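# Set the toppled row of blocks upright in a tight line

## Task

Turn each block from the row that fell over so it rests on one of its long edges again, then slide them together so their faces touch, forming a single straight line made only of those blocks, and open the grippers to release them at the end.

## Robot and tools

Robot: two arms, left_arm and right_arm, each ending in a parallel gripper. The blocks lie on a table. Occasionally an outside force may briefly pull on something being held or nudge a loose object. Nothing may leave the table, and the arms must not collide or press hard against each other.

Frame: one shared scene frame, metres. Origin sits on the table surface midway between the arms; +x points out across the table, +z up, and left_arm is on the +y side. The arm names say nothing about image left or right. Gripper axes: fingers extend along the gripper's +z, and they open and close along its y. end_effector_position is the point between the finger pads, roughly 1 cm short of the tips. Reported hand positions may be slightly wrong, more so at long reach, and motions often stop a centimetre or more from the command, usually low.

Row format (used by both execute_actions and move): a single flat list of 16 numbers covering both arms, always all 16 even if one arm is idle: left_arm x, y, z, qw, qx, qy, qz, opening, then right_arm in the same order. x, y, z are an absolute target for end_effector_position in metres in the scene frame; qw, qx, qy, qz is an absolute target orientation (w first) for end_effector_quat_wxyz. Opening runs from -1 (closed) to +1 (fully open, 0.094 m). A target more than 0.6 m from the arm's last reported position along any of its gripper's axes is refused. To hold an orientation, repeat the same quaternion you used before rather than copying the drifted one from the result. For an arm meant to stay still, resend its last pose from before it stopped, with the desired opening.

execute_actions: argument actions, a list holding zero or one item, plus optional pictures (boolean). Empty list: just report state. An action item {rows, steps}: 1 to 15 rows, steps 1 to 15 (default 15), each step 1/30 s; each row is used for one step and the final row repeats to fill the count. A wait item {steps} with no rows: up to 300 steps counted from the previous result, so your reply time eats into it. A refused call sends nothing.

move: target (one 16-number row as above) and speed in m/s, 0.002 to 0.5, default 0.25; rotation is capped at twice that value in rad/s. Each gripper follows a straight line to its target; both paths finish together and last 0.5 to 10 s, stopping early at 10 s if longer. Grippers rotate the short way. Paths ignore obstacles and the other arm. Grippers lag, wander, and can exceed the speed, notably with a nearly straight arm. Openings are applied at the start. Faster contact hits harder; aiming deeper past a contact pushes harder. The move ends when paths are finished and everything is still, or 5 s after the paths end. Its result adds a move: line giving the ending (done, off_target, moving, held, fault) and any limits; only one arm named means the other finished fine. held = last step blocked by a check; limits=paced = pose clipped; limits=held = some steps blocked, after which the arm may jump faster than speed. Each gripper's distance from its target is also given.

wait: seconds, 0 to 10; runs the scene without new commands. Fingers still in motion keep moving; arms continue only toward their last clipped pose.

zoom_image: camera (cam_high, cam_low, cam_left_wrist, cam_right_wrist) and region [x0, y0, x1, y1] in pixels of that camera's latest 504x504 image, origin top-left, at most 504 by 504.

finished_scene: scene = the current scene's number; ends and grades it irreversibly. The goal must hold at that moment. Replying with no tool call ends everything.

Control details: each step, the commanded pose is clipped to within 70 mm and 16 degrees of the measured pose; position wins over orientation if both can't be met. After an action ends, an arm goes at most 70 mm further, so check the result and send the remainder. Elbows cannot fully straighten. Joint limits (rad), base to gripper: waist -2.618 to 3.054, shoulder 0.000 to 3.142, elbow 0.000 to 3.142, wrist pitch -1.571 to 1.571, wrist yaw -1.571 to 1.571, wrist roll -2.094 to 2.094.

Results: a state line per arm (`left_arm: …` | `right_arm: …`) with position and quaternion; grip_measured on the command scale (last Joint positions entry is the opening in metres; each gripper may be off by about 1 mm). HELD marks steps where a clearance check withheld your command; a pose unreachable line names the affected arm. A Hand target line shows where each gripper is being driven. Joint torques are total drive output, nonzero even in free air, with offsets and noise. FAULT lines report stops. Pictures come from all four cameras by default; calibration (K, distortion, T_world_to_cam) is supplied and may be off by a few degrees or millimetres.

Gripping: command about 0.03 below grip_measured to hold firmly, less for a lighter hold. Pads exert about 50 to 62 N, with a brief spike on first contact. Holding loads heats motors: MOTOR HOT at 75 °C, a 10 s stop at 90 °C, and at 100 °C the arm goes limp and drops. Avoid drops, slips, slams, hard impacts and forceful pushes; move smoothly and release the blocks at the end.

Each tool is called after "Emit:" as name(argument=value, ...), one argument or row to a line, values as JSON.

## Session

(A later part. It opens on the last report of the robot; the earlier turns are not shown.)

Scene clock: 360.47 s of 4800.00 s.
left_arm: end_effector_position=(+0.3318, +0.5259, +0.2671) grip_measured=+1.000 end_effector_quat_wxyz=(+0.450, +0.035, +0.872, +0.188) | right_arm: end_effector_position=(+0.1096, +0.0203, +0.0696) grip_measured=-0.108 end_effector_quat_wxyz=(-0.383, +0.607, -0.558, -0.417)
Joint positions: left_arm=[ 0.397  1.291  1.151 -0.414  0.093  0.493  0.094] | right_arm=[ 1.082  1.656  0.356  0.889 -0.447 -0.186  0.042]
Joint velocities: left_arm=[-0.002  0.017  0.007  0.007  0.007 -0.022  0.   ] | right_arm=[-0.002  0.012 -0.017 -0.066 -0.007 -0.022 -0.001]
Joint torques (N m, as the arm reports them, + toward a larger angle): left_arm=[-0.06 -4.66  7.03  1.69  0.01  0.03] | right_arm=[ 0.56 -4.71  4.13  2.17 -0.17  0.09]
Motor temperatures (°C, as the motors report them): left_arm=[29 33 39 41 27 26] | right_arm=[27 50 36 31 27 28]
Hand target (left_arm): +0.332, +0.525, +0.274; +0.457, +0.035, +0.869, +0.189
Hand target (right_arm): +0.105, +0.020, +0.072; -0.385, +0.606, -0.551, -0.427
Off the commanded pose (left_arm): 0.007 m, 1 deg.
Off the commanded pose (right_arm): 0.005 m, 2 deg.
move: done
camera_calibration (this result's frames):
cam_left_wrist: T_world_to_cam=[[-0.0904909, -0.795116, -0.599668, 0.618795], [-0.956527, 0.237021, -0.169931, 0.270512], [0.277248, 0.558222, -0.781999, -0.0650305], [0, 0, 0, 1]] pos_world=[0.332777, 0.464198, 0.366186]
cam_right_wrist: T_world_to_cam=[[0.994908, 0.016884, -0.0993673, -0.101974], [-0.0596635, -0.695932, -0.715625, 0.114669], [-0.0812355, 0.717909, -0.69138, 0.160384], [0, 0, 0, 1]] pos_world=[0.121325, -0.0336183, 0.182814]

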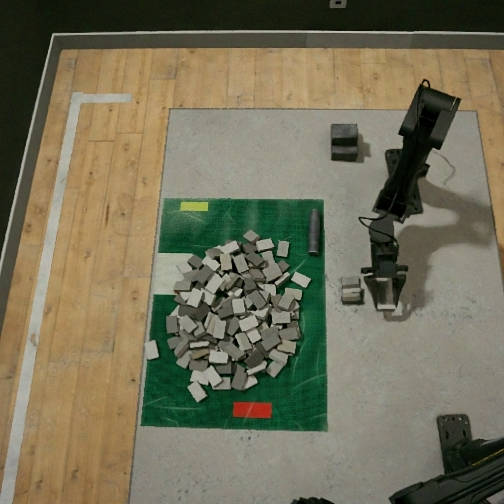

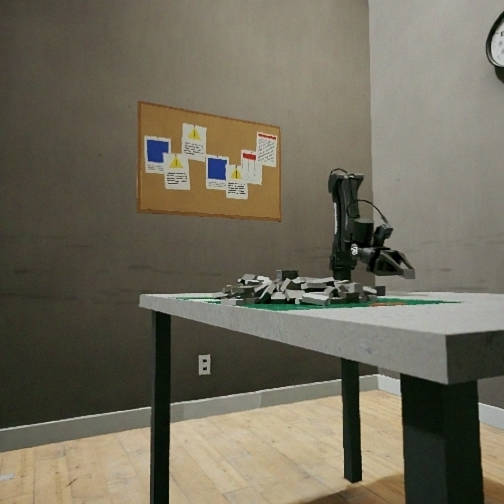

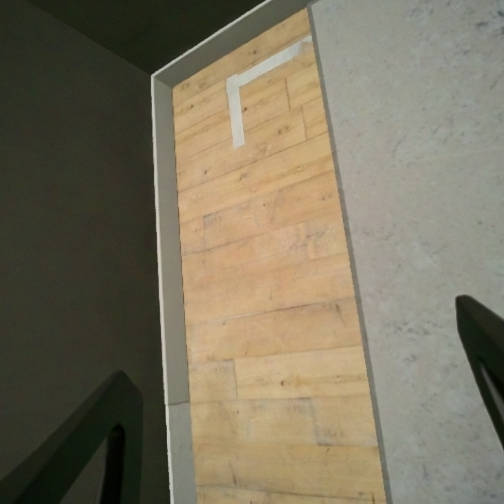

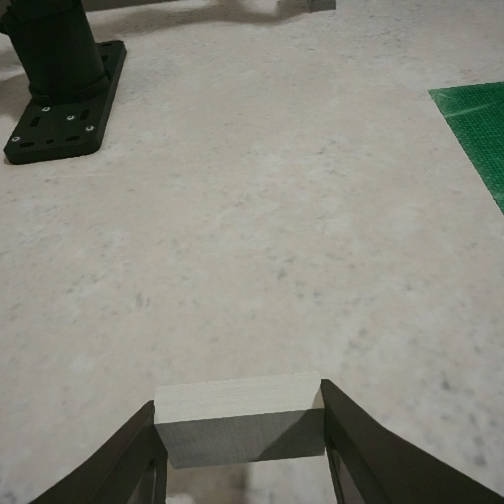

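Emit:
execute_actions(
  actions=[],
)

Scene clock: 371.07 s of 4800.00 s.
left_arm: end_effector_position=(+0.3318, +0.5259, +0.2671) grip_measured=+1.000 end_effector_quat_wxyz=(+0.450, +0.035, +0.872, +0.188) | right_arm: end_effector_position=(+0.1097, +0.0206, +0.0704) grip_measured=-0.108 end_effector_quat_wxyz=(-0.384, +0.606, -0.557, -0.417)
Joint positions: left_arm=[ 0.397  1.291  1.151 -0.414  0.093  0.493  0.094] | right_arm=[ 1.082  1.656  0.356  0.893 -0.447 -0.185  0.042]
Joint velocities: left_arm=[-0.012  0.002 -0.017 -0.022 -0.022  0.007  0.   ] | right_arm=[ 0.007 -0.017 -0.007  0.125 -0.022 -0.022  0.   ]
Joint torques (N m, as the arm reports them, + toward a larger angle): left_arm=[-0.07 -4.6   7.1   1.69  0.02  0.03] | right_arm=[ 0.52 -4.69  4.1   2.16 -0.2   0.08]
Motor temperatures (°C, as the motors report them): left_arm=[29 33 39 41 27 26] | right_arm=[27 46 36 34 27 28]
Hand target (left_arm): +0.332, +0.525, +0.274; +0.457, +0.035, +0.869, +0.189
Hand target (right_arm): +0.105, +0.020, +0.072; -0.385, +0.606, -0.550, -0.427
Off the commanded pose (left_arm): 0.007 m, 1 deg.
Off the commanded pose (right_arm): 0.005 m, 2 deg.
Steps of this call (steps 1 to 90: nothing new was sent; then 7.60 s passed at rest). Readings (end_effector_position):
1: left_arm (+0.3318, +0.5259, +0.2671) | right_arm (+0.1096, +0.0203, +0.0698)
2: left_arm (+0.3318, +0.5259, +0.2671) | right_arm (+0.1096, +0.0204, +0.0699)
4: left_arm (+0.3318, +0.5259, +0.2671) | right_arm (+0.1097, +0.0205, +0.0701)
8: left_arm (+0.3318, +0.5259, +0.2671) | right_arm (+0.1097, +0.0205, +0.0703)
90: the state above
camera_calibration (this result's frames):
cam_left_wrist: T_world_to_cam=[[-0.0904909, -0.795116, -0.599668, 0.618795], [-0.956527, 0.237021, -0.169931, 0.270512], [0.277248, 0.558222, -0.781999, -0.0650305], [0, 0, 0, 1]] pos_world=[0.332777, 0.464198, 0.366186]
cam_right_wrist: T_world_to_cam=[[0.994974, 0.0169199, -0.0986976, -0.102083], [-0.0594085, -0.69369, -0.71782, 0.11548], [-0.0806109, 0.720075, -0.689198, 0.160422], [0, 0, 0, 1]] pos_world=[0.121362, -0.0336818, 0.183381]

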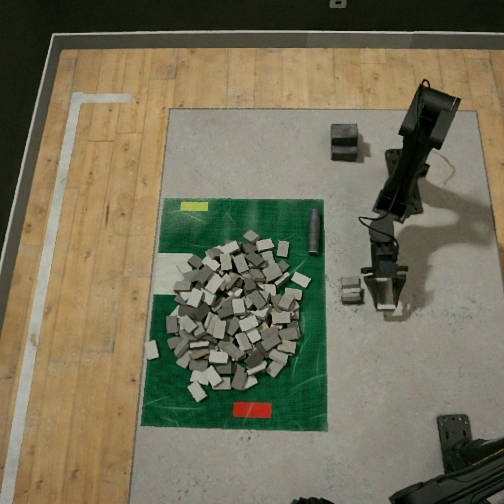

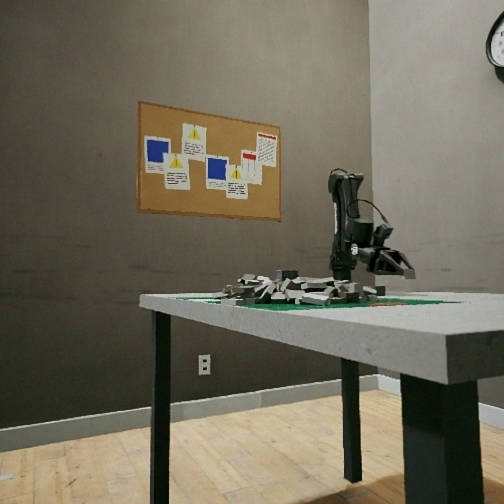

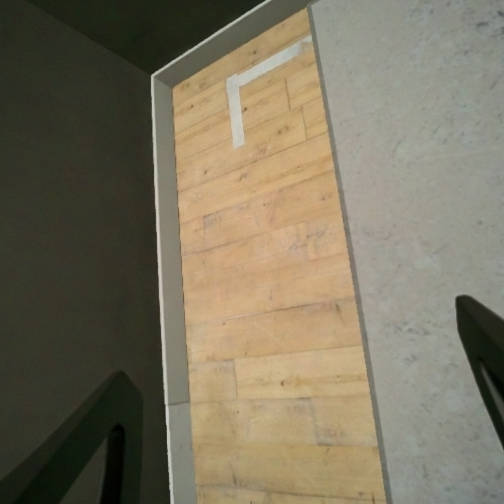

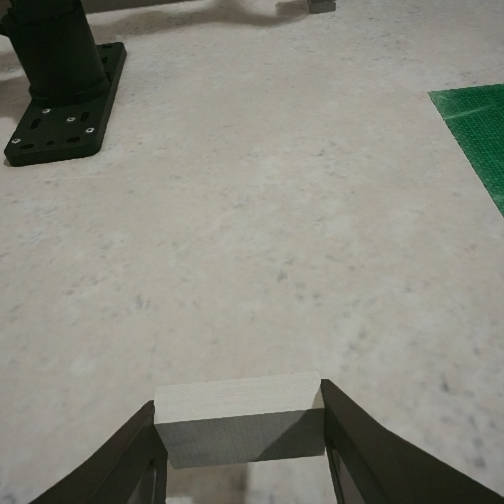

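Emit:
move(
  target=[0.332,0.525,0.274,0.457,0.035,0.869,0.189,1,0.105,0.02,0.035,0.3812,-0.6121,0.5444,0.4286,-0.15],
  speed=0.06,
)

Scene clock: 378.40 s of 4800.00 s.
left_arm: end_effector_position=(+0.3318, +0.5259, +0.2671) grip_measured=+1.000 end_effector_quat_wxyz=(+0.450, +0.035, +0.872, +0.188) | right_arm: end_effector_position=(+0.1060, +0.0222, +0.0329) grip_measured=-0.108 end_effector_quat_wxyz=(-0.375, +0.611, -0.553, -0.424)
Joint positions: left_arm=[ 0.397  1.291  1.151 -0.414  0.093  0.493  0.094] | right_arm=[ 1.082  1.894  0.343  1.137 -0.473 -0.186  0.042]
Joint velocities: left_arm=[ 0.007 -0.002  0.002 -0.051 -0.022  0.051  0.   ] | right_arm=[-0.002 -0.007 -0.017 -0.051 -0.081 -0.007 -0.001]
Joint torques (N m, as the arm reports them, + toward a larger angle): left_arm=[-0.05 -4.67  7.17  1.68  0.01  0.03] | right_arm=[-0.24 -5.34  2.59  2.18 -0.22 -0.1 ]
Motor temperatures (°C, as the motors report them): left_arm=[29 33 39 41 27 26] | right_arm=[27 45 36 35 27 28]
Hand target (left_arm): +0.332, +0.525, +0.274; +0.457, +0.035, +0.869, +0.189
Hand target (right_arm): +0.105, +0.020, +0.034; -0.381, +0.612, -0.545, -0.428
Off the commanded pose (left_arm): 0.007 m, 1 deg.
Off the commanded pose (right_arm): 0.003 m, 1 deg.
After step 90, 3.07 s passed at rest.
move: done
camera_calibration (this result's frames):
cam_left_wrist: T_world_to_cam=[[-0.0904909, -0.795116, -0.599668, 0.618795], [-0.956527, 0.237021, -0.169931, 0.270512], [0.277248, 0.558222, -0.781999, -0.0650305], [0, 0, 0, 1]] pos_world=[0.332777, 0.464198, 0.366186]
cam_right_wrist: T_world_to_cam=[[0.993059, 0.0396422, -0.110737, -0.102079], [-0.05186, -0.697458, -0.714747, 0.0887608], [-0.105568, 0.715529, -0.690561, 0.135915], [0, 0, 0, 1]] pos_world=[0.120322, -0.0312972, 0.145995]

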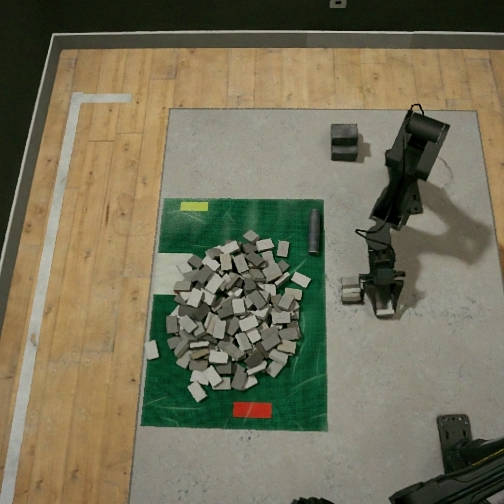

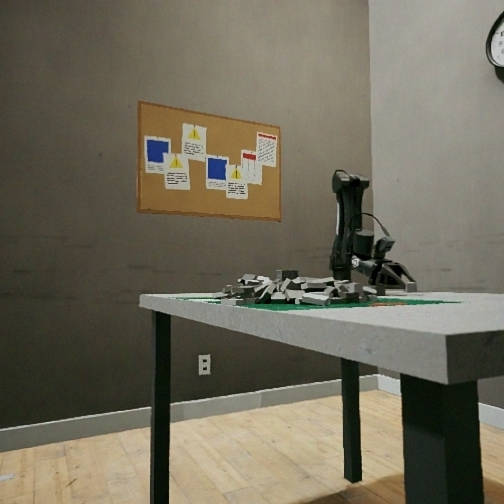

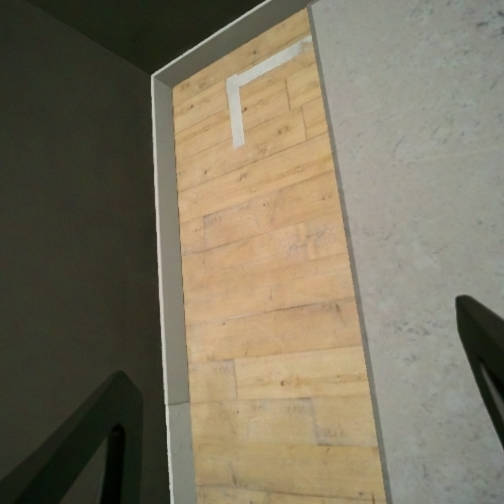

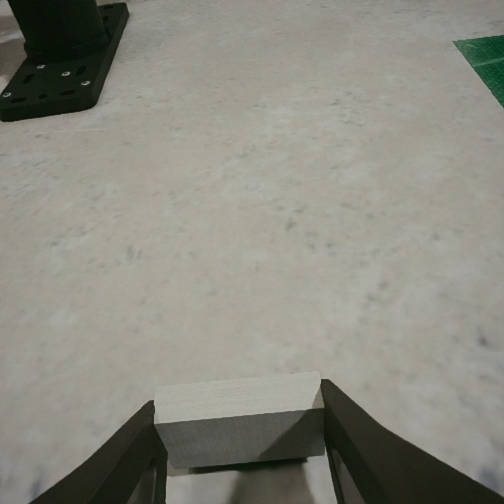

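Emit:
execute_actions(
  actions=[
    {"rows":[[0.332,0.525,0.274,0.457,0.035,0.869,0.189,1,0.105,0.02,0.033,0.3812,-0.6121,0.5444,0.4286,-0.15],[0.332,0.525,0.274,0.457,0.035,0.869,0.189,1,0.105,0.02,0.032,0.3812,-0.6121,0.5444,0.4286,-0.15],[0.332,0.525,0.274,0.457,0.035,0.869,0.189,1,0.105,0.02,0.031,0.3812,-0.6121,0.5444,0.4286,-0.15],[0.332,0.525,0.274,0.457,0.035,0.869,0.189,1,0.105,0.02,0.030,0.3812,-0.6121,0.5444,0.4286,-0.15],[0.332,0.525,0.274,0.457,0.035,0.869,0.189,1,0.105,0.02,0.029,0.3812,-0.6121,0.5444,0.4286,-0.15],[0.332,0.525,0.274,0.457,0.035,0.869,0.189,1,0.105,0.02,0.028,0.3812,-0.6121,0.5444,0.4286,-0.15],[0.332,0.525,0.274,0.457,0.035,0.869,0.189,1,0.105,0.02,0.027,0.3812,-0.6121,0.5444,0.4286,-0.15],[0.332,0.525,0.274,0.457,0.035,0.869,0.189,1,0.105,0.02,0.026,0.3812,-0.6121,0.5444,0.4286,-0.15],[0.332,0.525,0.274,0.457,0.035,0.869,0.189,1,0.105,0.02,0.025,0.3812,-0.6121,0.5444,0.4286,-0.15],[0.332,0.525,0.274,0.457,0.035,0.869,0.189,1,0.105,0.02,0.024,0.3812,-0.6121,0.5444,0.4286,-0.15]],"steps":15},
  ],
)

Scene clock: 384.47 s of 4800.00 s.
left_arm: end_effector_position=(+0.3318, +0.5259, +0.2671) grip_measured=+1.000 end_effector_quat_wxyz=(+0.450, +0.035, +0.872, +0.188) | right_arm: end_effector_position=(+0.1058, +0.0230, +0.0243) grip_measured=-0.108 end_effector_quat_wxyz=(-0.377, +0.611, -0.550, -0.427)
Joint positions: left_arm=[ 0.397  1.291  1.151 -0.414  0.093  0.493  0.094] | right_arm=[ 1.082  1.964  0.343  1.215 -0.476 -0.186  0.042]
Joint velocities: left_arm=[-0.002 -0.022 -0.017  0.051 -0.022  0.066  0.   ] | right_arm=[-0.007  0.032 -0.022  0.037 -0.051  0.037 -0.001]
Joint torques (N m, as the arm reports them, + toward a larger angle): left_arm=[-0.06 -4.66  7.1   1.69  0.02  0.03] | right_arm=[-0.29 -5.53  2.2   2.04 -0.18 -0.09]
Motor temperatures (°C, as the motors report them): left_arm=[29 33 39 41 27 26] | right_arm=[27 44 36 36 27 28]
Hand target (left_arm): +0.332, +0.525, +0.274; +0.457, +0.035, +0.869, +0.189
Hand target (right_arm): +0.105, +0.020, +0.024; -0.381, +0.612, -0.545, -0.428
Off the commanded pose (left_arm): 0.007 m, 1 deg.
Off the commanded pose (right_arm): 0.003 m, 1 deg.
Steps of this call (steps 1 to 90: nothing new was sent; then 2.57 s passed at rest; steps 91 to 105: all 15 steps of this action). Readings (end_effector_position):
91: left_arm (+0.3318, +0.5259, +0.2671) | right_arm (+0.1061, +0.0225, +0.0333)
92: left_arm (+0.3318, +0.5259, +0.2671) | right_arm (+0.1061, +0.0225, +0.0329)
94: left_arm (+0.3318, +0.5259, +0.2671) | right_arm (+0.1060, +0.0223, +0.0305)
98: left_arm (+0.3318, +0.5259, +0.2671) | right_arm (+0.1056, +0.0216, +0.0244)
105: the state above
camera_calibration (this result's frames):
cam_left_wrist: T_world_to_cam=[[-0.0904909, -0.795116, -0.599668, 0.618795], [-0.956527, 0.237021, -0.169931, 0.270512], [0.277248, 0.558222, -0.781999, -0.0650305], [0, 0, 0, 1]] pos_world=[0.332777, 0.464198, 0.366186]
cam_right_wrist: T_world_to_cam=[[0.993162, 0.0437741, -0.108225, -0.102954], [-0.0480037, -0.691913, -0.720384, 0.0826856], [-0.106416, 0.720653, -0.68508, 0.129226], [0, 0, 0, 1]] pos_world=[0.119971, -0.0314092, 0.136953]

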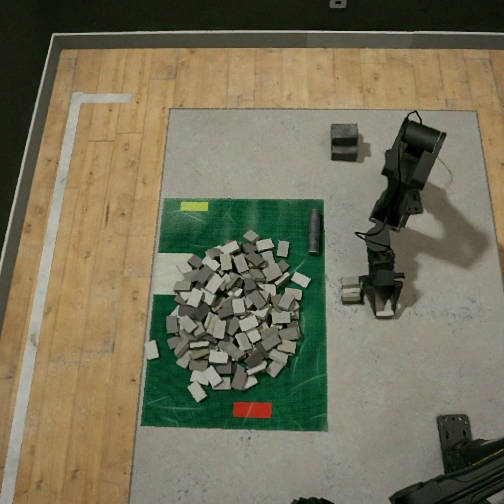

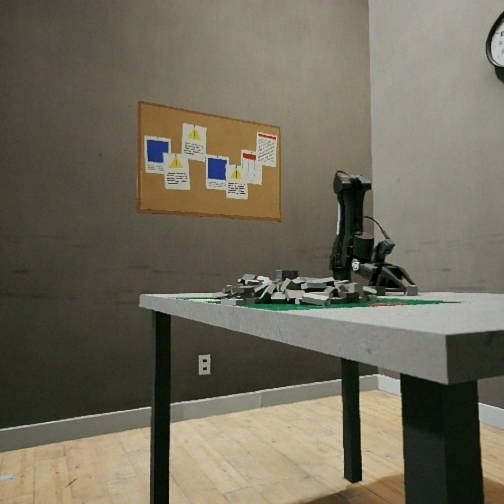

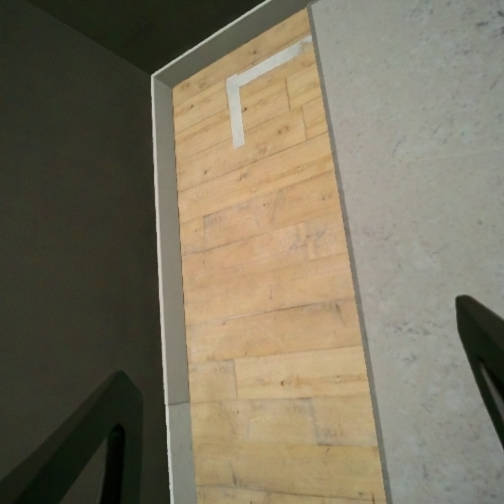

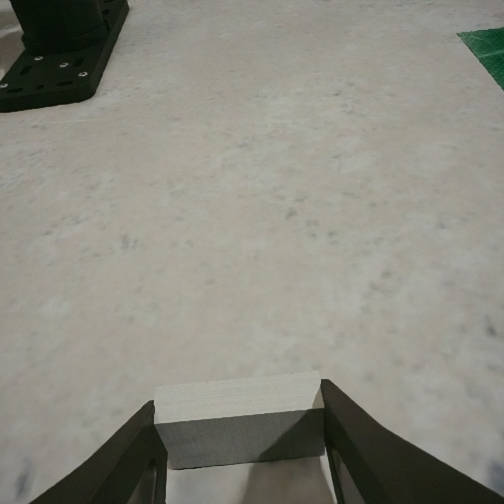

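Emit:
execute_actions(
  actions=[
    {"rows":[[0.332,0.525,0.274,0.457,0.035,0.869,0.189,1,0.105,0.02,0.023,0.3812,-0.6121,0.5444,0.4286,-0.15],[0.332,0.525,0.274,0.457,0.035,0.869,0.189,1,0.105,0.02,0.022,0.3812,-0.6121,0.5444,0.4286,-0.15],[0.332,0.525,0.274,0.457,0.035,0.869,0.189,1,0.105,0.02,0.021,0.3812,-0.6121,0.5444,0.4286,-0.15]],"steps":12},
  ],
  pictures=false,
)

Scene clock: 387.77 s of 4800.00 s.
left_arm: end_effector_position=(+0.3318, +0.5259, +0.2671) grip_measured=+1.000 end_effector_quat_wxyz=(+0.450, +0.035, +0.872, +0.188) | right_arm: end_effector_position=(+0.1058, +0.0239, +0.0239) grip_measured=-0.108 end_effector_quat_wxyz=(-0.382, +0.610, -0.546, -0.429)
Joint positions: left_arm=[ 0.397  1.291  1.151 -0.414  0.093  0.493  0.094] | right_arm=[ 1.082  1.985  0.343  1.249 -0.478 -0.186  0.042]
Joint velocities: left_arm=[-0.002  0.002 -0.007 -0.037 -0.051 -0.066  0.   ] | right_arm=[-0.007 -0.012  0.022  0.037  0.051  0.007 -0.   ]
Joint torques (N m, as the arm reports them, + toward a larger angle): left_arm=[-0.07 -4.65  7.18  1.69  0.02  0.05] | right_arm=[-0.32 -5.62  2.23  1.95 -0.16 -0.08]
Motor temperatures (°C, as the motors report them): left_arm=[29 33 39 41 27 26] | right_arm=[27 44 36 36 27 28]
Hand target (left_arm): +0.332, +0.525, +0.274; +0.457, +0.035, +0.869, +0.189
Hand target (right_arm): +0.105, +0.020, +0.021; -0.381, +0.612, -0.545, -0.428
Off the commanded pose (left_arm): 0.007 m, 1 deg.
Off the commanded pose (right_arm): 0.005 m, 0 deg.
Steps of this call (steps 1 to 87: nothing new was sent; steps 88 to 99: all 12 steps of this action). Readings (end_effector_position):
88: left_arm (+0.3318, +0.5259, +0.2671) | right_arm (+0.1058, +0.0231, +0.0244)
89: left_arm (+0.3318, +0.5259, +0.2671) | right_arm (+0.1058, +0.0231, +0.0241)
91: left_arm (+0.3318, +0.5259, +0.2671) | right_arm (+0.1058, +0.0235, +0.0239)
95: left_arm (+0.3318, +0.5259, +0.2671) | right_arm (+0.1058, +0.0238, +0.0238)
99: the state above

Emit:
execute_actions(
  actions=[
    {"rows":[[0.332,0.525,0.274,0.457,0.035,0.869,0.189,1,0.105,0.022,0.023,0.3812,-0.6121,0.5444,0.4286,-0.13],[0.332,0.525,0.274,0.457,0.035,0.869,0.189,1,0.105,0.022,0.023,0.3812,-0.6121,0.5444,0.4286,-0.12],[0.332,0.525,0.274,0.457,0.035,0.869,0.189,1,0.105,0.022,0.023,0.3812,-0.6121,0.5444,0.4286,-0.11],[0.332,0.525,0.274,0.457,0.035,0.869,0.189,1,0.105,0.022,0.023,0.3812,-0.6121,0.5444,0.4286,-0.10],[0.332,0.525,0.274,0.457,0.035,0.869,0.189,1,0.105,0.022,0.023,0.3812,-0.6121,0.5444,0.4286,-0.09],[0.332,0.525,0.274,0.457,0.035,0.869,0.189,1,0.105,0.022,0.023,0.3812,-0.6121,0.5444,0.4286,-0.08],[0.332,0.525,0.274,0.457,0.035,0.869,0.189,1,0.105,0.022,0.023,0.3812,-0.6121,0.5444,0.4286,-0.06],[0.332,0.525,0.274,0.457,0.035,0.869,0.189,1,0.105,0.022,0.023,0.3812,-0.6121,0.5444,0.4286,-0.04],[0.332,0.525,0.274,0.457,0.035,0.869,0.189,1,0.105,0.022,0.023,0.3812,-0.6121,0.5444,0.4286,-0.01],[0.332,0.525,0.274,0.457,0.035,0.869,0.189,1,0.105,0.022,0.023,0.3812,-0.6121,0.5444,0.4286,0.03],[0.332,0.525,0.274,0.457,0.035,0.869,0.189,1,0.105,0.022,0.023,0.3812,-0.6121,0.5444,0.4286,0.08],[0.332,0.525,0.274,0.457,0.035,0.869,0.189,1,0.105,0.022,0.023,0.3812,-0.6121,0.5444,0.4286,0.14],[0.332,0.525,0.274,0.457,0.035,0.869,0.189,1,0.105,0.022,0.023,0.3812,-0.6121,0.5444,0.4286,0.2],[0.332,0.525,0.274,0.457,0.035,0.869,0.189,1,0.105,0.022,0.023,0.3812,-0.6121,0.5444,0.4286,0.25],[0.332,0.525,0.274,0.457,0.035,0.869,0.189,1,0.105,0.022,0.023,0.3812,-0.6121,0.5444,0.4286,0.3]],"steps":15},
  ],
)

Scene clock: 395.07 s of 4800.00 s.
left_arm: end_effector_position=(+0.3318, +0.5259, +0.2671) grip_measured=+1.000 end_effector_quat_wxyz=(+0.450, +0.035, +0.872, +0.188) | right_arm: end_effector_position=(+0.1057, +0.0239, +0.0239) grip_measured=+0.272 end_effector_quat_wxyz=(-0.382, +0.610, -0.546, -0.429)
Joint positions: left_arm=[ 0.397  1.291  1.151 -0.414  0.093  0.493  0.094] | right_arm=[ 1.082  1.986  0.343  1.25  -0.479 -0.186  0.06 ]
Joint velocities: left_arm=[ 0.007  0.002 -0.002 -0.051  0.022 -0.037  0.   ] | right_arm=[-0.002 -0.002 -0.012 -0.007 -0.037  0.007  0.052]
Joint torques (N m, as the arm reports them, + toward a larger angle): left_arm=[-0.05 -4.71  7.07  1.68  0.    0.02] | right_arm=[-0.09 -6.34  2.65  1.82 -0.12 -0.1 ]
Motor temperatures (°C, as the motors report them): left_arm=[29 33 39 41 27 26] | right_arm=[27 43 35 36 27 28]
Hand target (left_arm): +0.332, +0.525, +0.274; +0.457, +0.035, +0.869, +0.189
Hand target (right_arm): +0.105, +0.022, +0.023; -0.381, +0.612, -0.545, -0.428
Off the commanded pose (left_arm): 0.007 m, 1 deg.
Off the commanded pose (right_arm): 0.002 m, 0 deg.
Steps of this call (steps 1 to 90: nothing new was sent; then 3.80 s passed at rest; steps 91 to 105: all 15 steps of this action). Readings (end_effector_position):
91: left_arm (+0.3318, +0.5259, +0.2671) | right_arm (+0.1058, +0.0239, +0.0239)
92: left_arm (+0.3318, +0.5259, +0.2671) | right_arm (+0.1058, +0.0239, +0.0239)
94: left_arm (+0.3318, +0.5259, +0.2671) | right_arm (+0.1058, +0.0239, +0.0239)
98: left_arm (+0.3318, +0.5259, +0.2671) | right_arm (+0.1058, +0.0239, +0.0239)
105: the state above
camera_calibration (this result's frames):
cam_left_wrist: T_world_to_cam=[[-0.0904909, -0.795116, -0.599668, 0.618795], [-0.956527, 0.237021, -0.169931, 0.270512], [0.277248, 0.558222, -0.781999, -0.0650305], [0, 0, 0, 1]] pos_world=[0.332777, 0.464198, 0.366186]
cam_right_wrist: T_world_to_cam=[[0.993481, 0.0475264, -0.103621, -0.103209], [-0.0433653, -0.683067, -0.729067, 0.0825362], [-0.10543, 0.728807, -0.676553, 0.127757], [0, 0, 0, 1]] pos_world=[0.119585, -0.0318276, 0.135915]

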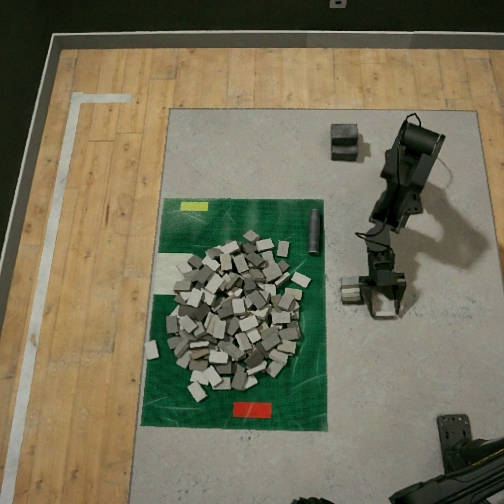

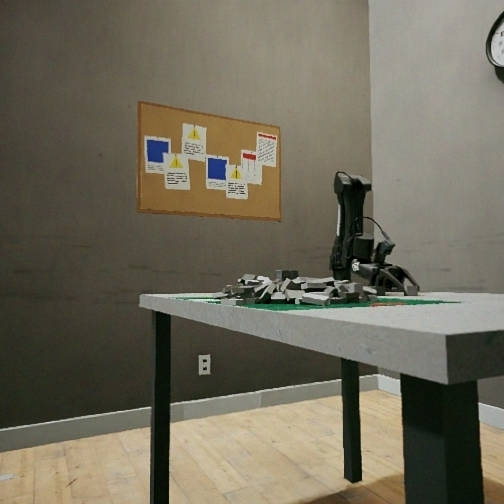

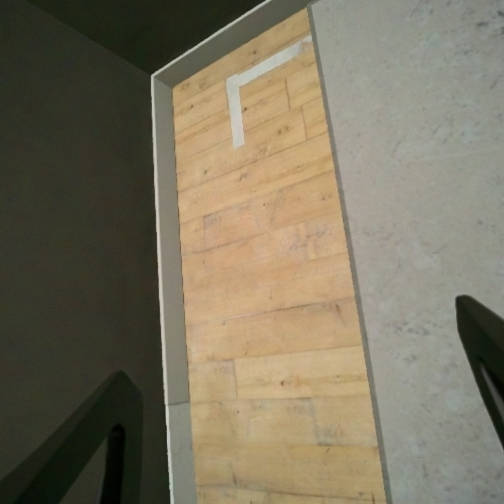

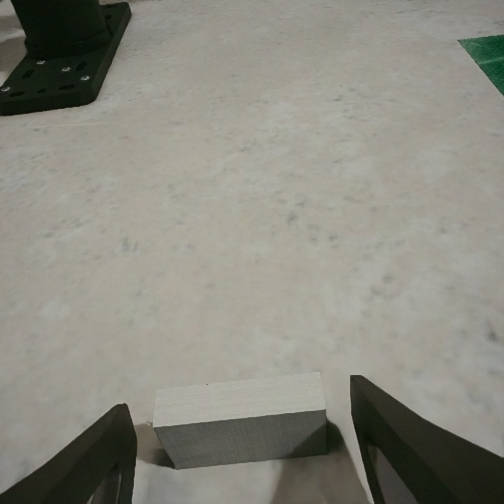

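Emit:
move(
  target=[0.332,0.525,0.274,0.457,0.035,0.869,0.189,1,0.105,0.030,0.030,0,-0.7472,0.6646,0,0.3],
  speed=0.3,
)

Scene clock: 403.17 s of 4800.00 s.
left_arm: end_effector_position=(+0.3318, +0.5259, +0.2671) grip_measured=+1.000 end_effector_quat_wxyz=(+0.450, +0.035, +0.872, +0.188) | right_arm: end_effector_position=(+0.1058, +0.0225, +0.0213) grip_measured=+0.298 end_effector_quat_wxyz=(+0.007, +0.754, -0.657, +0.003)
Joint positions: left_arm=[ 0.397  1.291  1.151 -0.414  0.093  0.493  0.094] | right_arm=[ 1.293  2.092  1.539 -1.034 -0.002 -0.324  0.061]
Joint velocities: left_arm=[-0.002 -0.012 -0.007 -0.066  0.051  0.051  0.   ] | right_arm=[-0.002 -0.017 -0.002 -0.007 -0.022  0.007 -0.001]
Joint torques (N m, as the arm reports them, + toward a larger angle): left_arm=[-0.07 -4.69  7.08  1.68  0.01  0.02] | right_arm=[ 0.79 -9.54  9.01  0.12  0.04  0.1 ]
Motor temperatures (°C, as the motors report them): left_arm=[29 33 39 41 27 26] | right_arm=[27 43 36 36 27 28]
Hand target (left_arm): +0.332, +0.525, +0.274; +0.457, +0.035, +0.869, +0.189
Hand target (right_arm): +0.105, +0.030, +0.029; -0.001, +0.753, -0.658, +0.001
Off the commanded pose (left_arm): 0.007 m, 1 deg.
Off the commanded pose (right_arm): 0.011 m, 2 deg.
After step 90, 2.33 s passed at rest.
move: off_target (right_arm)
camera_calibration (this result's frames):
cam_left_wrist: T_world_to_cam=[[-0.0904909, -0.795116, -0.599668, 0.618795], [-0.956527, 0.237021, -0.169931, 0.270512], [0.277248, 0.558222, -0.781999, -0.0650305], [0, 0, 0, 1]] pos_world=[0.332777, 0.464198, 0.366186]
cam_right_wrist: T_world_to_cam=[[0.999548, 0.0206945, 0.0218256, -0.106229], [0.0102452, -0.91653, 0.399835, 0.0552449], [0.0282782, -0.399431, -0.916327, 0.143452], [0, 0, 0, 1]] pos_world=[0.101558, 0.110131, 0.111679]

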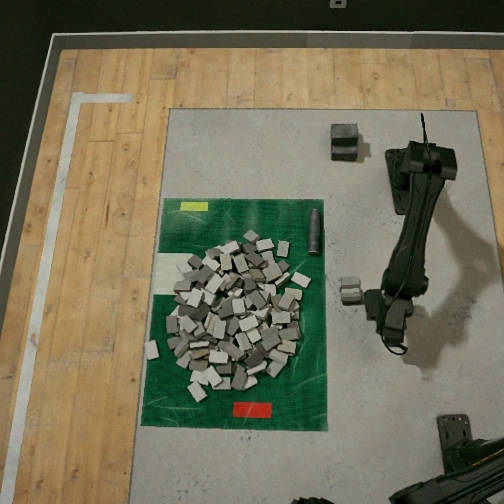

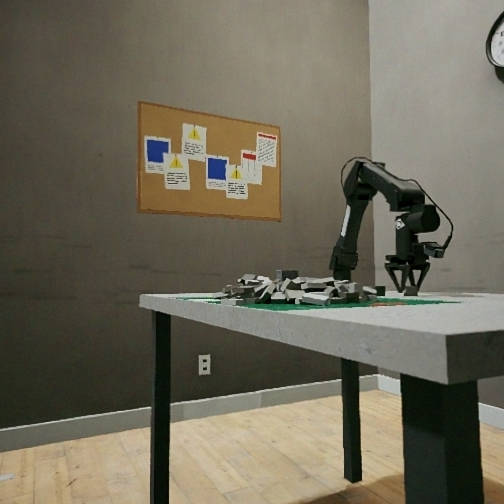

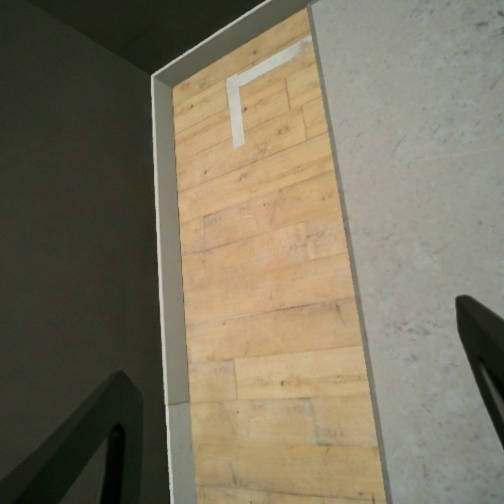

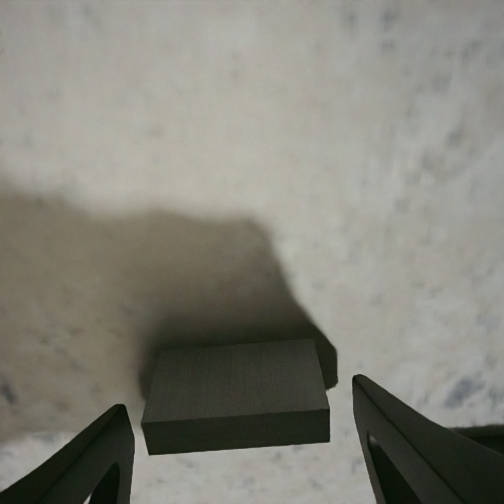

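Emit:
execute_actions(
  actions=[
    {"rows":[[0.332,0.525,0.274,0.457,0.035,0.869,0.189,1,0.105,0.032,0.030,0,-0.7472,0.6646,0,0.3],[0.332,0.525,0.274,0.457,0.035,0.869,0.189,1,0.105,0.034,0.030,0,-0.7472,0.6646,0,0.3],[0.332,0.525,0.274,0.457,0.035,0.869,0.189,1,0.105,0.036,0.030,0,-0.7472,0.6646,0,0.3],[0.332,0.525,0.274,0.457,0.035,0.869,0.189,1,0.105,0.037,0.030,0,-0.7472,0.6646,0,0.3]],"steps":12},
  ],
  pictures=false,
)

Scene clock: 412.70 s of 4800.00 s.
left_arm: end_effector_position=(+0.3318, +0.5259, +0.2671) grip_measured=+1.000 end_effector_quat_wxyz=(+0.450, +0.035, +0.872, +0.188) | right_arm: end_effector_position=(+0.1072, +0.0296, +0.0232) grip_measured=+0.298 end_effector_quat_wxyz=(+0.006, +0.748, -0.664, +0.003)
Joint positions: left_arm=[ 0.397  1.291  1.151 -0.414  0.093  0.493  0.094] | right_arm=[ 1.293  2.114  1.58  -1.05  -0.001 -0.306  0.061]
Joint velocities: left_arm=[-0.017  0.007  0.002 -0.007 -0.051 -0.095  0.   ] | right_arm=[-0.007  0.002 -0.007 -0.051 -0.007  0.007  0.001]
Joint torques (N m, as the arm reports them, + toward a larger angle): left_arm=[-0.09 -4.68  7.11  1.7   0.01  0.03] | right_arm=[ 0.84 -9.71  9.04  0.12  0.02  0.08]
Motor temperatures (°C, as the motors report them): left_arm=[29 33 40 41 27 26] | right_arm=[27 45 37 34 27 28]
Hand target (left_arm): +0.332, +0.525, +0.274; +0.457, +0.035, +0.869, +0.189
Hand target (right_arm): +0.105, +0.037, +0.030; -0.001, +0.747, -0.665, -0.000
Off the commanded pose (left_arm): 0.007 m, 1 deg.
Off the commanded pose (right_arm): 0.010 m, 1 deg.
Steps of this call (steps 1 to 90: nothing new was sent; then 6.13 s passed at rest; steps 91 to 102: all 12 steps of this action). Readings (end_effector_position):
91: left_arm (+0.3318, +0.5259, +0.2671) | right_arm (+0.1058, +0.0219, +0.0213)
92: left_arm (+0.3318, +0.5259, +0.2671) | right_arm (+0.1058, +0.0219, +0.0218)
94: left_arm (+0.3318, +0.5259, +0.2671) | right_arm (+0.1063, +0.0248, +0.0226)
98: left_arm (+0.3318, +0.5259, +0.2671) | right_arm (+0.1073, +0.0301, +0.0233)
102: the state above

Now close.

Emit:
execute_actions(
  actions=[
    {"rows":[[0.332,0.525,0.274,0.457,0.035,0.869,0.189,1,0.107,0.034,0.029,0,-0.7472,0.6646,0,0.22],[0.332,0.525,0.274,0.457,0.035,0.869,0.189,1,0.107,0.034,0.029,0,-0.7472,0.6646,0,0.15],[0.332,0.525,0.274,0.457,0.035,0.869,0.189,1,0.107,0.034,0.029,0,-0.7472,0.6646,0,0.08],[0.332,0.525,0.274,0.457,0.035,0.869,0.189,1,0.107,0.034,0.029,0,-0.7472,0.6646,0,0.02],[0.332,0.525,0.274,0.457,0.035,0.869,0.189,1,0.107,0.034,0.029,0,-0.7472,0.6646,0,-0.03],[0.332,0.525,0.274,0.457,0.035,0.869,0.189,1,0.107,0.034,0.029,0,-0.7472,0.6646,0,-0.06],[0.332,0.525,0.274,0.457,0.035,0.869,0.189,1,0.107,0.034,0.029,0,-0.7472,0.6646,0,-0.08],[0.332,0.525,0.274,0.457,0.035,0.869,0.189,1,0.107,0.034,0.029,0,-0.7472,0.6646,0,-0.10],[0.332,0.525,0.274,0.457,0.035,0.869,0.189,1,0.107,0.034,0.029,0,-0.7472,0.6646,0,-0.12],[0.332,0.525,0.274,0.457,0.035,0.869,0.189,1,0.107,0.034,0.029,0,-0.7472,0.6646,0,-0.135],[0.332,0.525,0.274,0.457,0.035,0.869,0.189,1,0.107,0.034,0.029,0,-0.7472,0.6646,0,-0.15]],"steps":15},
  ],
)

Scene clock: 418.77 s of 4800.00 s.
left_arm: end_effector_position=(+0.3318, +0.5259, +0.2671) grip_measured=+1.000 end_effector_quat_wxyz=(+0.450, +0.035, +0.872, +0.188) | right_arm: end_effector_position=(+0.1069, +0.0288, +0.0231) grip_measured=-0.103 end_effector_quat_wxyz=(+0.008, +0.748, -0.664, +0.003)
Joint positions: left_arm=[ 0.397  1.291  1.151 -0.414  0.093  0.493  0.094] | right_arm=[ 1.293  2.115  1.58  -1.053 -0.002 -0.305  0.042]
Joint velocities: left_arm=[ 0.017 -0.012 -0.002  0.007 -0.037  0.037  0.   ] | right_arm=[-0.002 -0.017 -0.007 -0.007  0.022 -0.022 -0.   ]
Joint torques (N m, as the arm reports them, + toward a larger angle): left_arm=[-0.04 -4.63  7.09  1.69  0.    0.03] | right_arm=[  0.31 -10.28   7.68   0.2    0.01   0.02]
Motor temperatures (°C, as the motors report them): left_arm=[29 33 40 41 27 26] | right_arm=[27 45 38 33 27 28]
Hand target (left_arm): +0.332, +0.525, +0.274; +0.457, +0.035, +0.869, +0.189
Hand target (right_arm): +0.107, +0.034, +0.029; +0.000, +0.747, -0.665, -0.000
Off the commanded pose (left_arm): 0.007 m, 1 deg.
Off the commanded pose (right_arm): 0.008 m, 1 deg.
Steps of this call (steps 1 to 90: nothing new was sent; then 2.57 s passed at rest; steps 91 to 105: all 15 steps of this action). Readings (end_effector_position):
91: left_arm (+0.3318, +0.5259, +0.2671) | right_arm (+0.1071, +0.0288, +0.0231)
92: left_arm (+0.3318, +0.5259, +0.2671) | right_arm (+0.1071, +0.0288, +0.0231)
94: left_arm (+0.3318, +0.5259, +0.2671) | right_arm (+0.1071, +0.0288, +0.0231)
98: left_arm (+0.3318, +0.5259, +0.2671) | right_arm (+0.1069, +0.0288, +0.0231)
105: the state above
camera_calibration (this result's frames):
cam_left_wrist: T_world_to_cam=[[-0.0904909, -0.795116, -0.599668, 0.618795], [-0.956527, 0.237021, -0.169931, 0.270512], [0.277248, 0.558222, -0.781999, -0.0650305], [0, 0, 0, 1]] pos_world=[0.332777, 0.464198, 0.366186]
cam_right_wrist: T_world_to_cam=[[0.999764, 0.00125038, 0.0216866, -0.106976], [-0.00753489, -0.916397, 0.400199, 0.0622151], [0.020374, -0.400268, -0.916172, 0.148379], [0, 0, 0, 1]] pos_world=[0.104397, 0.116539, 0.113363]

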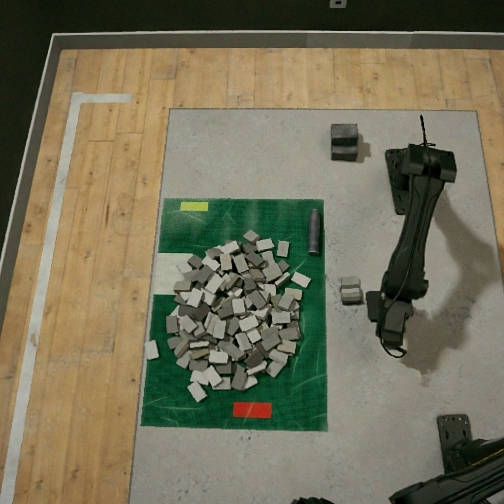

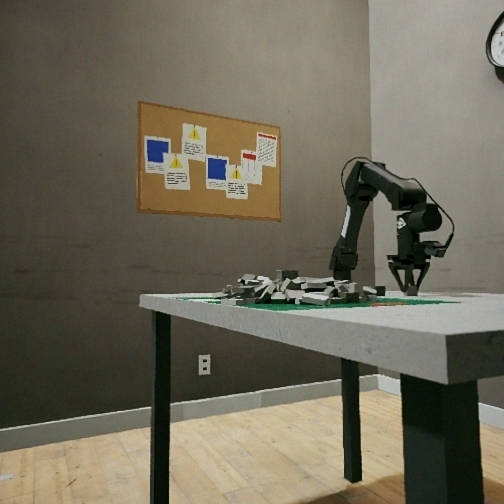

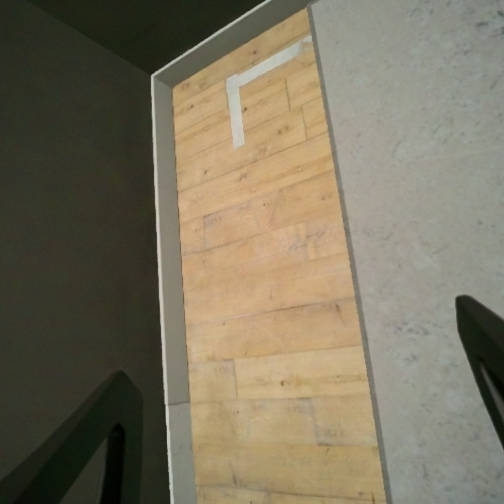

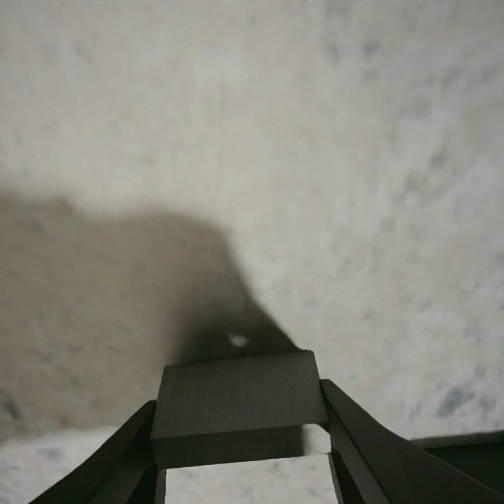

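Emit:
move(
  target=[0.332,0.525,0.274,0.457,0.035,0.869,0.189,1,0.107,0.030,0.065,0,-0.7472,0.6646,0,-0.15],
  speed=0.12,
)

Emit:
move(
  target=[0.332,0.525,0.274,0.457,0.035,0.869,0.189,1,0.183,0.016,0.065,0,-0.7472,0.6646,0,-0.15],
  speed=0.15,
)

Scene clock: 426.80 s of 4800.00 s.
left_arm: end_effector_position=(+0.3318, +0.5259, +0.2671) grip_measured=+1.000 end_effector_quat_wxyz=(+0.450, +0.035, +0.872, +0.188) | right_arm: end_effector_position=(+0.1055, +0.0214, +0.0451) grip_measured=-0.103 end_effector_quat_wxyz=(+0.021, +0.747, -0.664, +0.012)
Joint positions: left_arm=[ 0.397  1.291  1.151 -0.414  0.093  0.493  0.094] | right_arm=[ 1.293  2.094  1.638 -1.164 -0.002 -0.305  0.042]
Joint velocities: left_arm=[-0.002 -0.012 -0.002 -0.037  0.007 -0.051  0.   ] | right_arm=[ 0.007 -0.012 -0.012 -0.051 -0.007 -0.037  0.001]
Joint torques (N m, as the arm reports them, + toward a larger angle): left_arm=[-0.05 -4.61  7.13  1.69  0.01  0.04] | right_arm=[  0.18 -12.24   9.14   0.05   0.     0.02]
Motor temperatures (°C, as the motors report them): left_arm=[29 33 40 42 27 26] | right_arm=[27 46 38 33 27 28]
Hand target (left_arm): +0.332, +0.525, +0.274; +0.457, +0.035, +0.869, +0.189
Hand target (right_arm): +0.107, +0.030, +0.065; -0.000, +0.747, -0.665, -0.000
Off the commanded pose (left_arm): 0.007 m, 1 deg.
Off the commanded pose (right_arm): 0.022 m, 3 deg.
After step 90, 4.03 s passed at rest.
move: off_target (right_arm)
camera_calibration (this result's frames):
cam_left_wrist: T_world_to_cam=[[-0.0904909, -0.795116, -0.599668, 0.618795], [-0.956527, 0.237021, -0.169931, 0.270512], [0.277248, 0.558222, -0.781999, -0.0650305], [0, 0, 0, 1]] pos_world=[0.332777, 0.464198, 0.366186]
cam_right_wrist: T_world_to_cam=[[0.999875, 0.00183897, 0.0156949, -0.105793], [-0.00507076, -0.903343, 0.428889, 0.0447091], [0.0149666, -0.428915, -0.903221, 0.16624], [0, 0, 0, 1]] pos_world=[0.103518, 0.111885, 0.132637]

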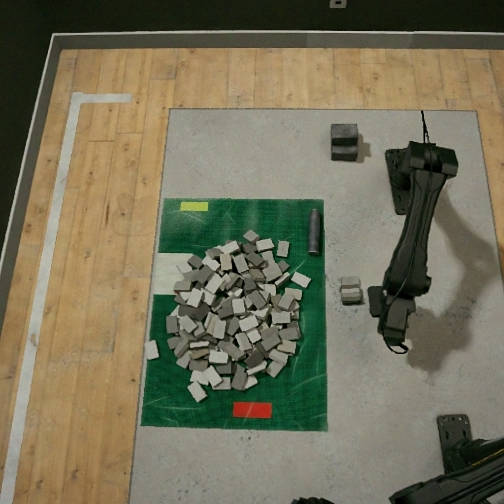

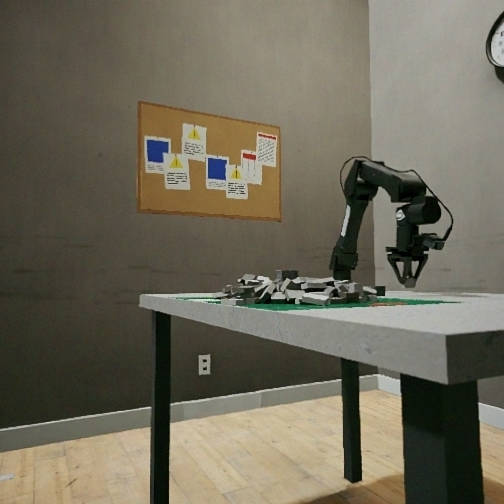

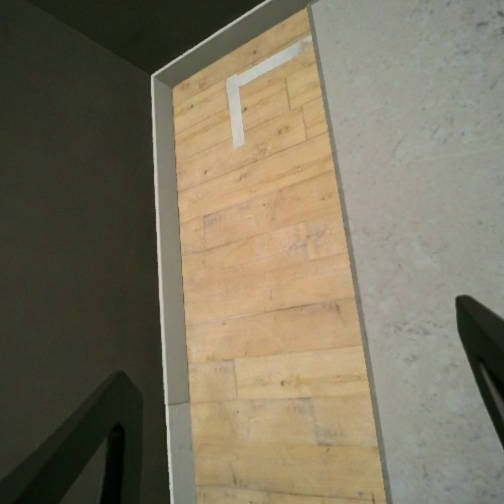

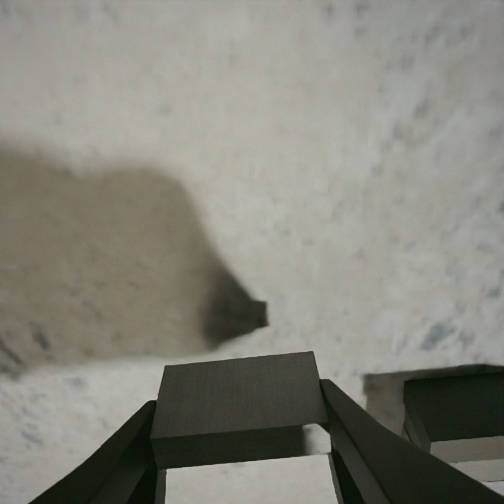

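Scene clock: 427.83 s of 4800.00 s.
left_arm: end_effector_position=(+0.3318, +0.5259, +0.2671) grip_measured=+1.000 end_effector_quat_wxyz=(+0.450, +0.035, +0.872, +0.188) | right_arm: end_effector_position=(+0.1808, +0.0085, +0.0560) grip_measured=-0.103 end_effector_quat_wxyz=(+0.010, +0.743, -0.669, +0.006)
Joint positions: left_arm=[ 0.397  1.291  1.151 -0.414  0.093  0.493  0.094] | right_arm=[ 1.101  2.094  1.683 -1.183  0.005 -0.482  0.042]
Joint velocities: left_arm=[ 0.007  0.007  0.007  0.081 -0.037  0.022  0.   ] | right_arm=[ 0.002 -0.007 -0.002 -0.037 -0.037  0.007  0.001]
Joint torques (N m, as the arm reports them, + toward a larger angle): left_arm=[-0.06 -4.66  7.13  1.69  0.    0.03] | right_arm=[ 0.02 -9.97  9.32  0.09 -0.04 -0.1 ]
Motor temperatures (°C, as the motors report them): left_arm=[29 33 40 42 27 26] | right_arm=[27 46 38 33 27 28]
Hand target (left_arm): +0.332, +0.525, +0.274; +0.457, +0.035, +0.869, +0.189
Hand target (right_arm): +0.183, +0.015, +0.065; +0.001, +0.747, -0.665, +0.001
Off the commanded pose (left_arm): 0.007 m, 1 deg.
Off the commanded pose (right_arm): 0.012 m, 2 deg.
move: off_target (right_arm)
camera_calibration (this result's frames):
cam_left_wrist: T_world_to_cam=[[-0.0904909, -0.795116, -0.599668, 0.618795], [-0.956527, 0.237021, -0.169931, 0.270512], [0.277248, 0.558222, -0.781999, -0.0650305], [0, 0, 0, 1]] pos_world=[0.332777, 0.464198, 0.366186]
cam_right_wrist: T_world_to_cam=[[0.999656, -0.0125925, 0.0230148, -0.181429], [-0.0208724, -0.91322, 0.406933, 0.0329828], [0.0158932, -0.407273, -0.913168, 0.169665], [0, 0, 0, 1]] pos_world=[0.179358, 0.0969359, 0.145686]

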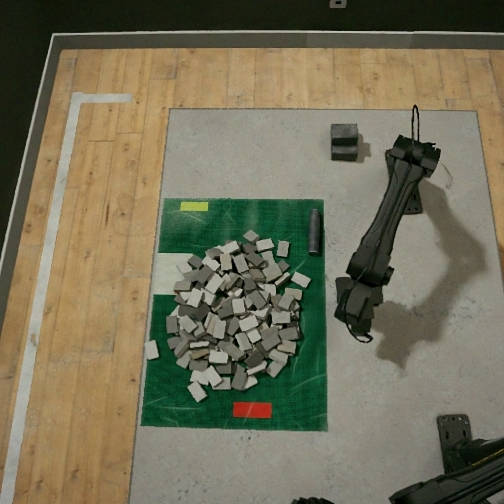

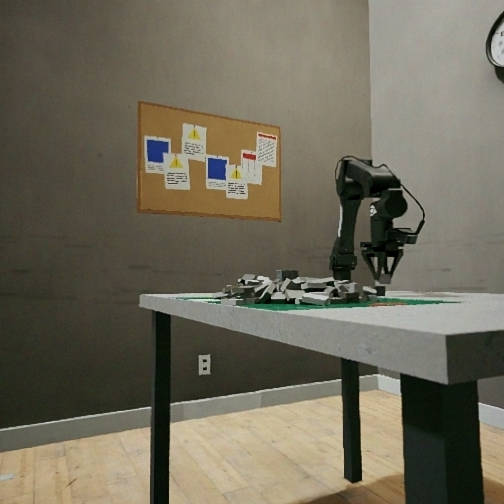

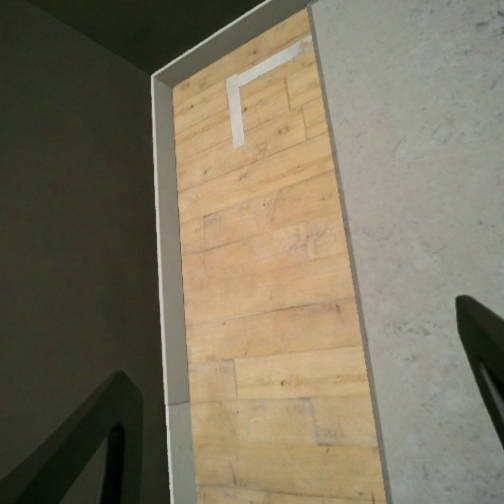

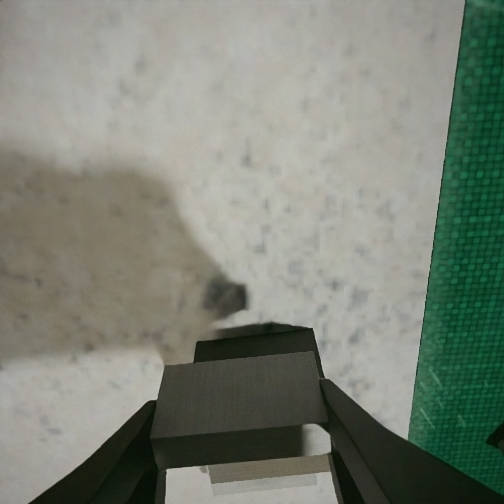

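Emit:
execute_actions(
  actions=[
    {"rows":[[0.332,0.525,0.274,0.457,0.035,0.869,0.189,1,0.184,0.017,0.066,0,-0.7472,0.6646,0,-0.15],[0.332,0.525,0.274,0.457,0.035,0.869,0.189,1,0.185,0.019,0.066,0,-0.7472,0.6646,0,-0.15],[0.332,0.525,0.274,0.457,0.035,0.869,0.189,1,0.185,0.021,0.066,0,-0.7472,0.6646,0,-0.15],[0.332,0.525,0.274,0.457,0.035,0.869,0.189,1,0.185,0.023,0.066,0,-0.7472,0.6646,0,-0.15]],"steps":12},
  ],
  pictures=false,
)

Scene clock: 432.10 s of 4800.00 s.
left_arm: end_effector_position=(+0.3318, +0.5259, +0.2671) grip_measured=+1.000 end_effector_quat_wxyz=(+0.450, +0.035, +0.872, +0.188) | right_arm: end_effector_position=(+0.1837, +0.0159, +0.0558) grip_measured=-0.103 end_effector_quat_wxyz=(+0.010, +0.744, -0.668, +0.006)
Joint positions: left_arm=[ 0.397  1.291  1.151 -0.414  0.093  0.493  0.094] | right_arm=[ 1.101  2.125  1.73  -1.198  0.005 -0.485  0.042]
Joint velocities: left_arm=[-0.002  0.012 -0.007  0.095 -0.007  0.007  0.   ] | right_arm=[-0.002 -0.002 -0.007  0.022 -0.081 -0.022 -0.   ]
Joint torques (N m, as the arm reports them, + toward a larger angle): left_arm=[-0.12 -4.65  7.1   1.69  0.01  0.03] | right_arm=[  0.2  -10.27   9.5    0.11  -0.04  -0.09]
Motor temperatures (°C, as the motors report them): left_arm=[29 33 40 42 27 26] | right_arm=[27 47 38 32 27 28]
Hand target (left_arm): +0.332, +0.525, +0.274; +0.457, +0.035, +0.869, +0.189
Hand target (right_arm): +0.185, +0.023, +0.066; -0.000, +0.747, -0.665, -0.000
Off the commanded pose (left_arm): 0.007 m, 1 deg.
Off the commanded pose (right_arm): 0.012 m, 1 deg.
Steps of this call (steps 1 to 90: nothing new was sent; then 0.87 s passed at rest; steps 91 to 102: all 12 steps of this action). Readings (end_effector_position):
91: left_arm (+0.3318, +0.5259, +0.2671) | right_arm (+0.1806, +0.0082, +0.0560)
92: left_arm (+0.3318, +0.5259, +0.2671) | right_arm (+0.1807, +0.0083, +0.0563)
94: left_arm (+0.3318, +0.5259, +0.2671) | right_arm (+0.1818, +0.0111, +0.0568)
98: left_arm (+0.3318, +0.5259, +0.2671) | right_arm (+0.1838, +0.0163, +0.0564)
102: the state above


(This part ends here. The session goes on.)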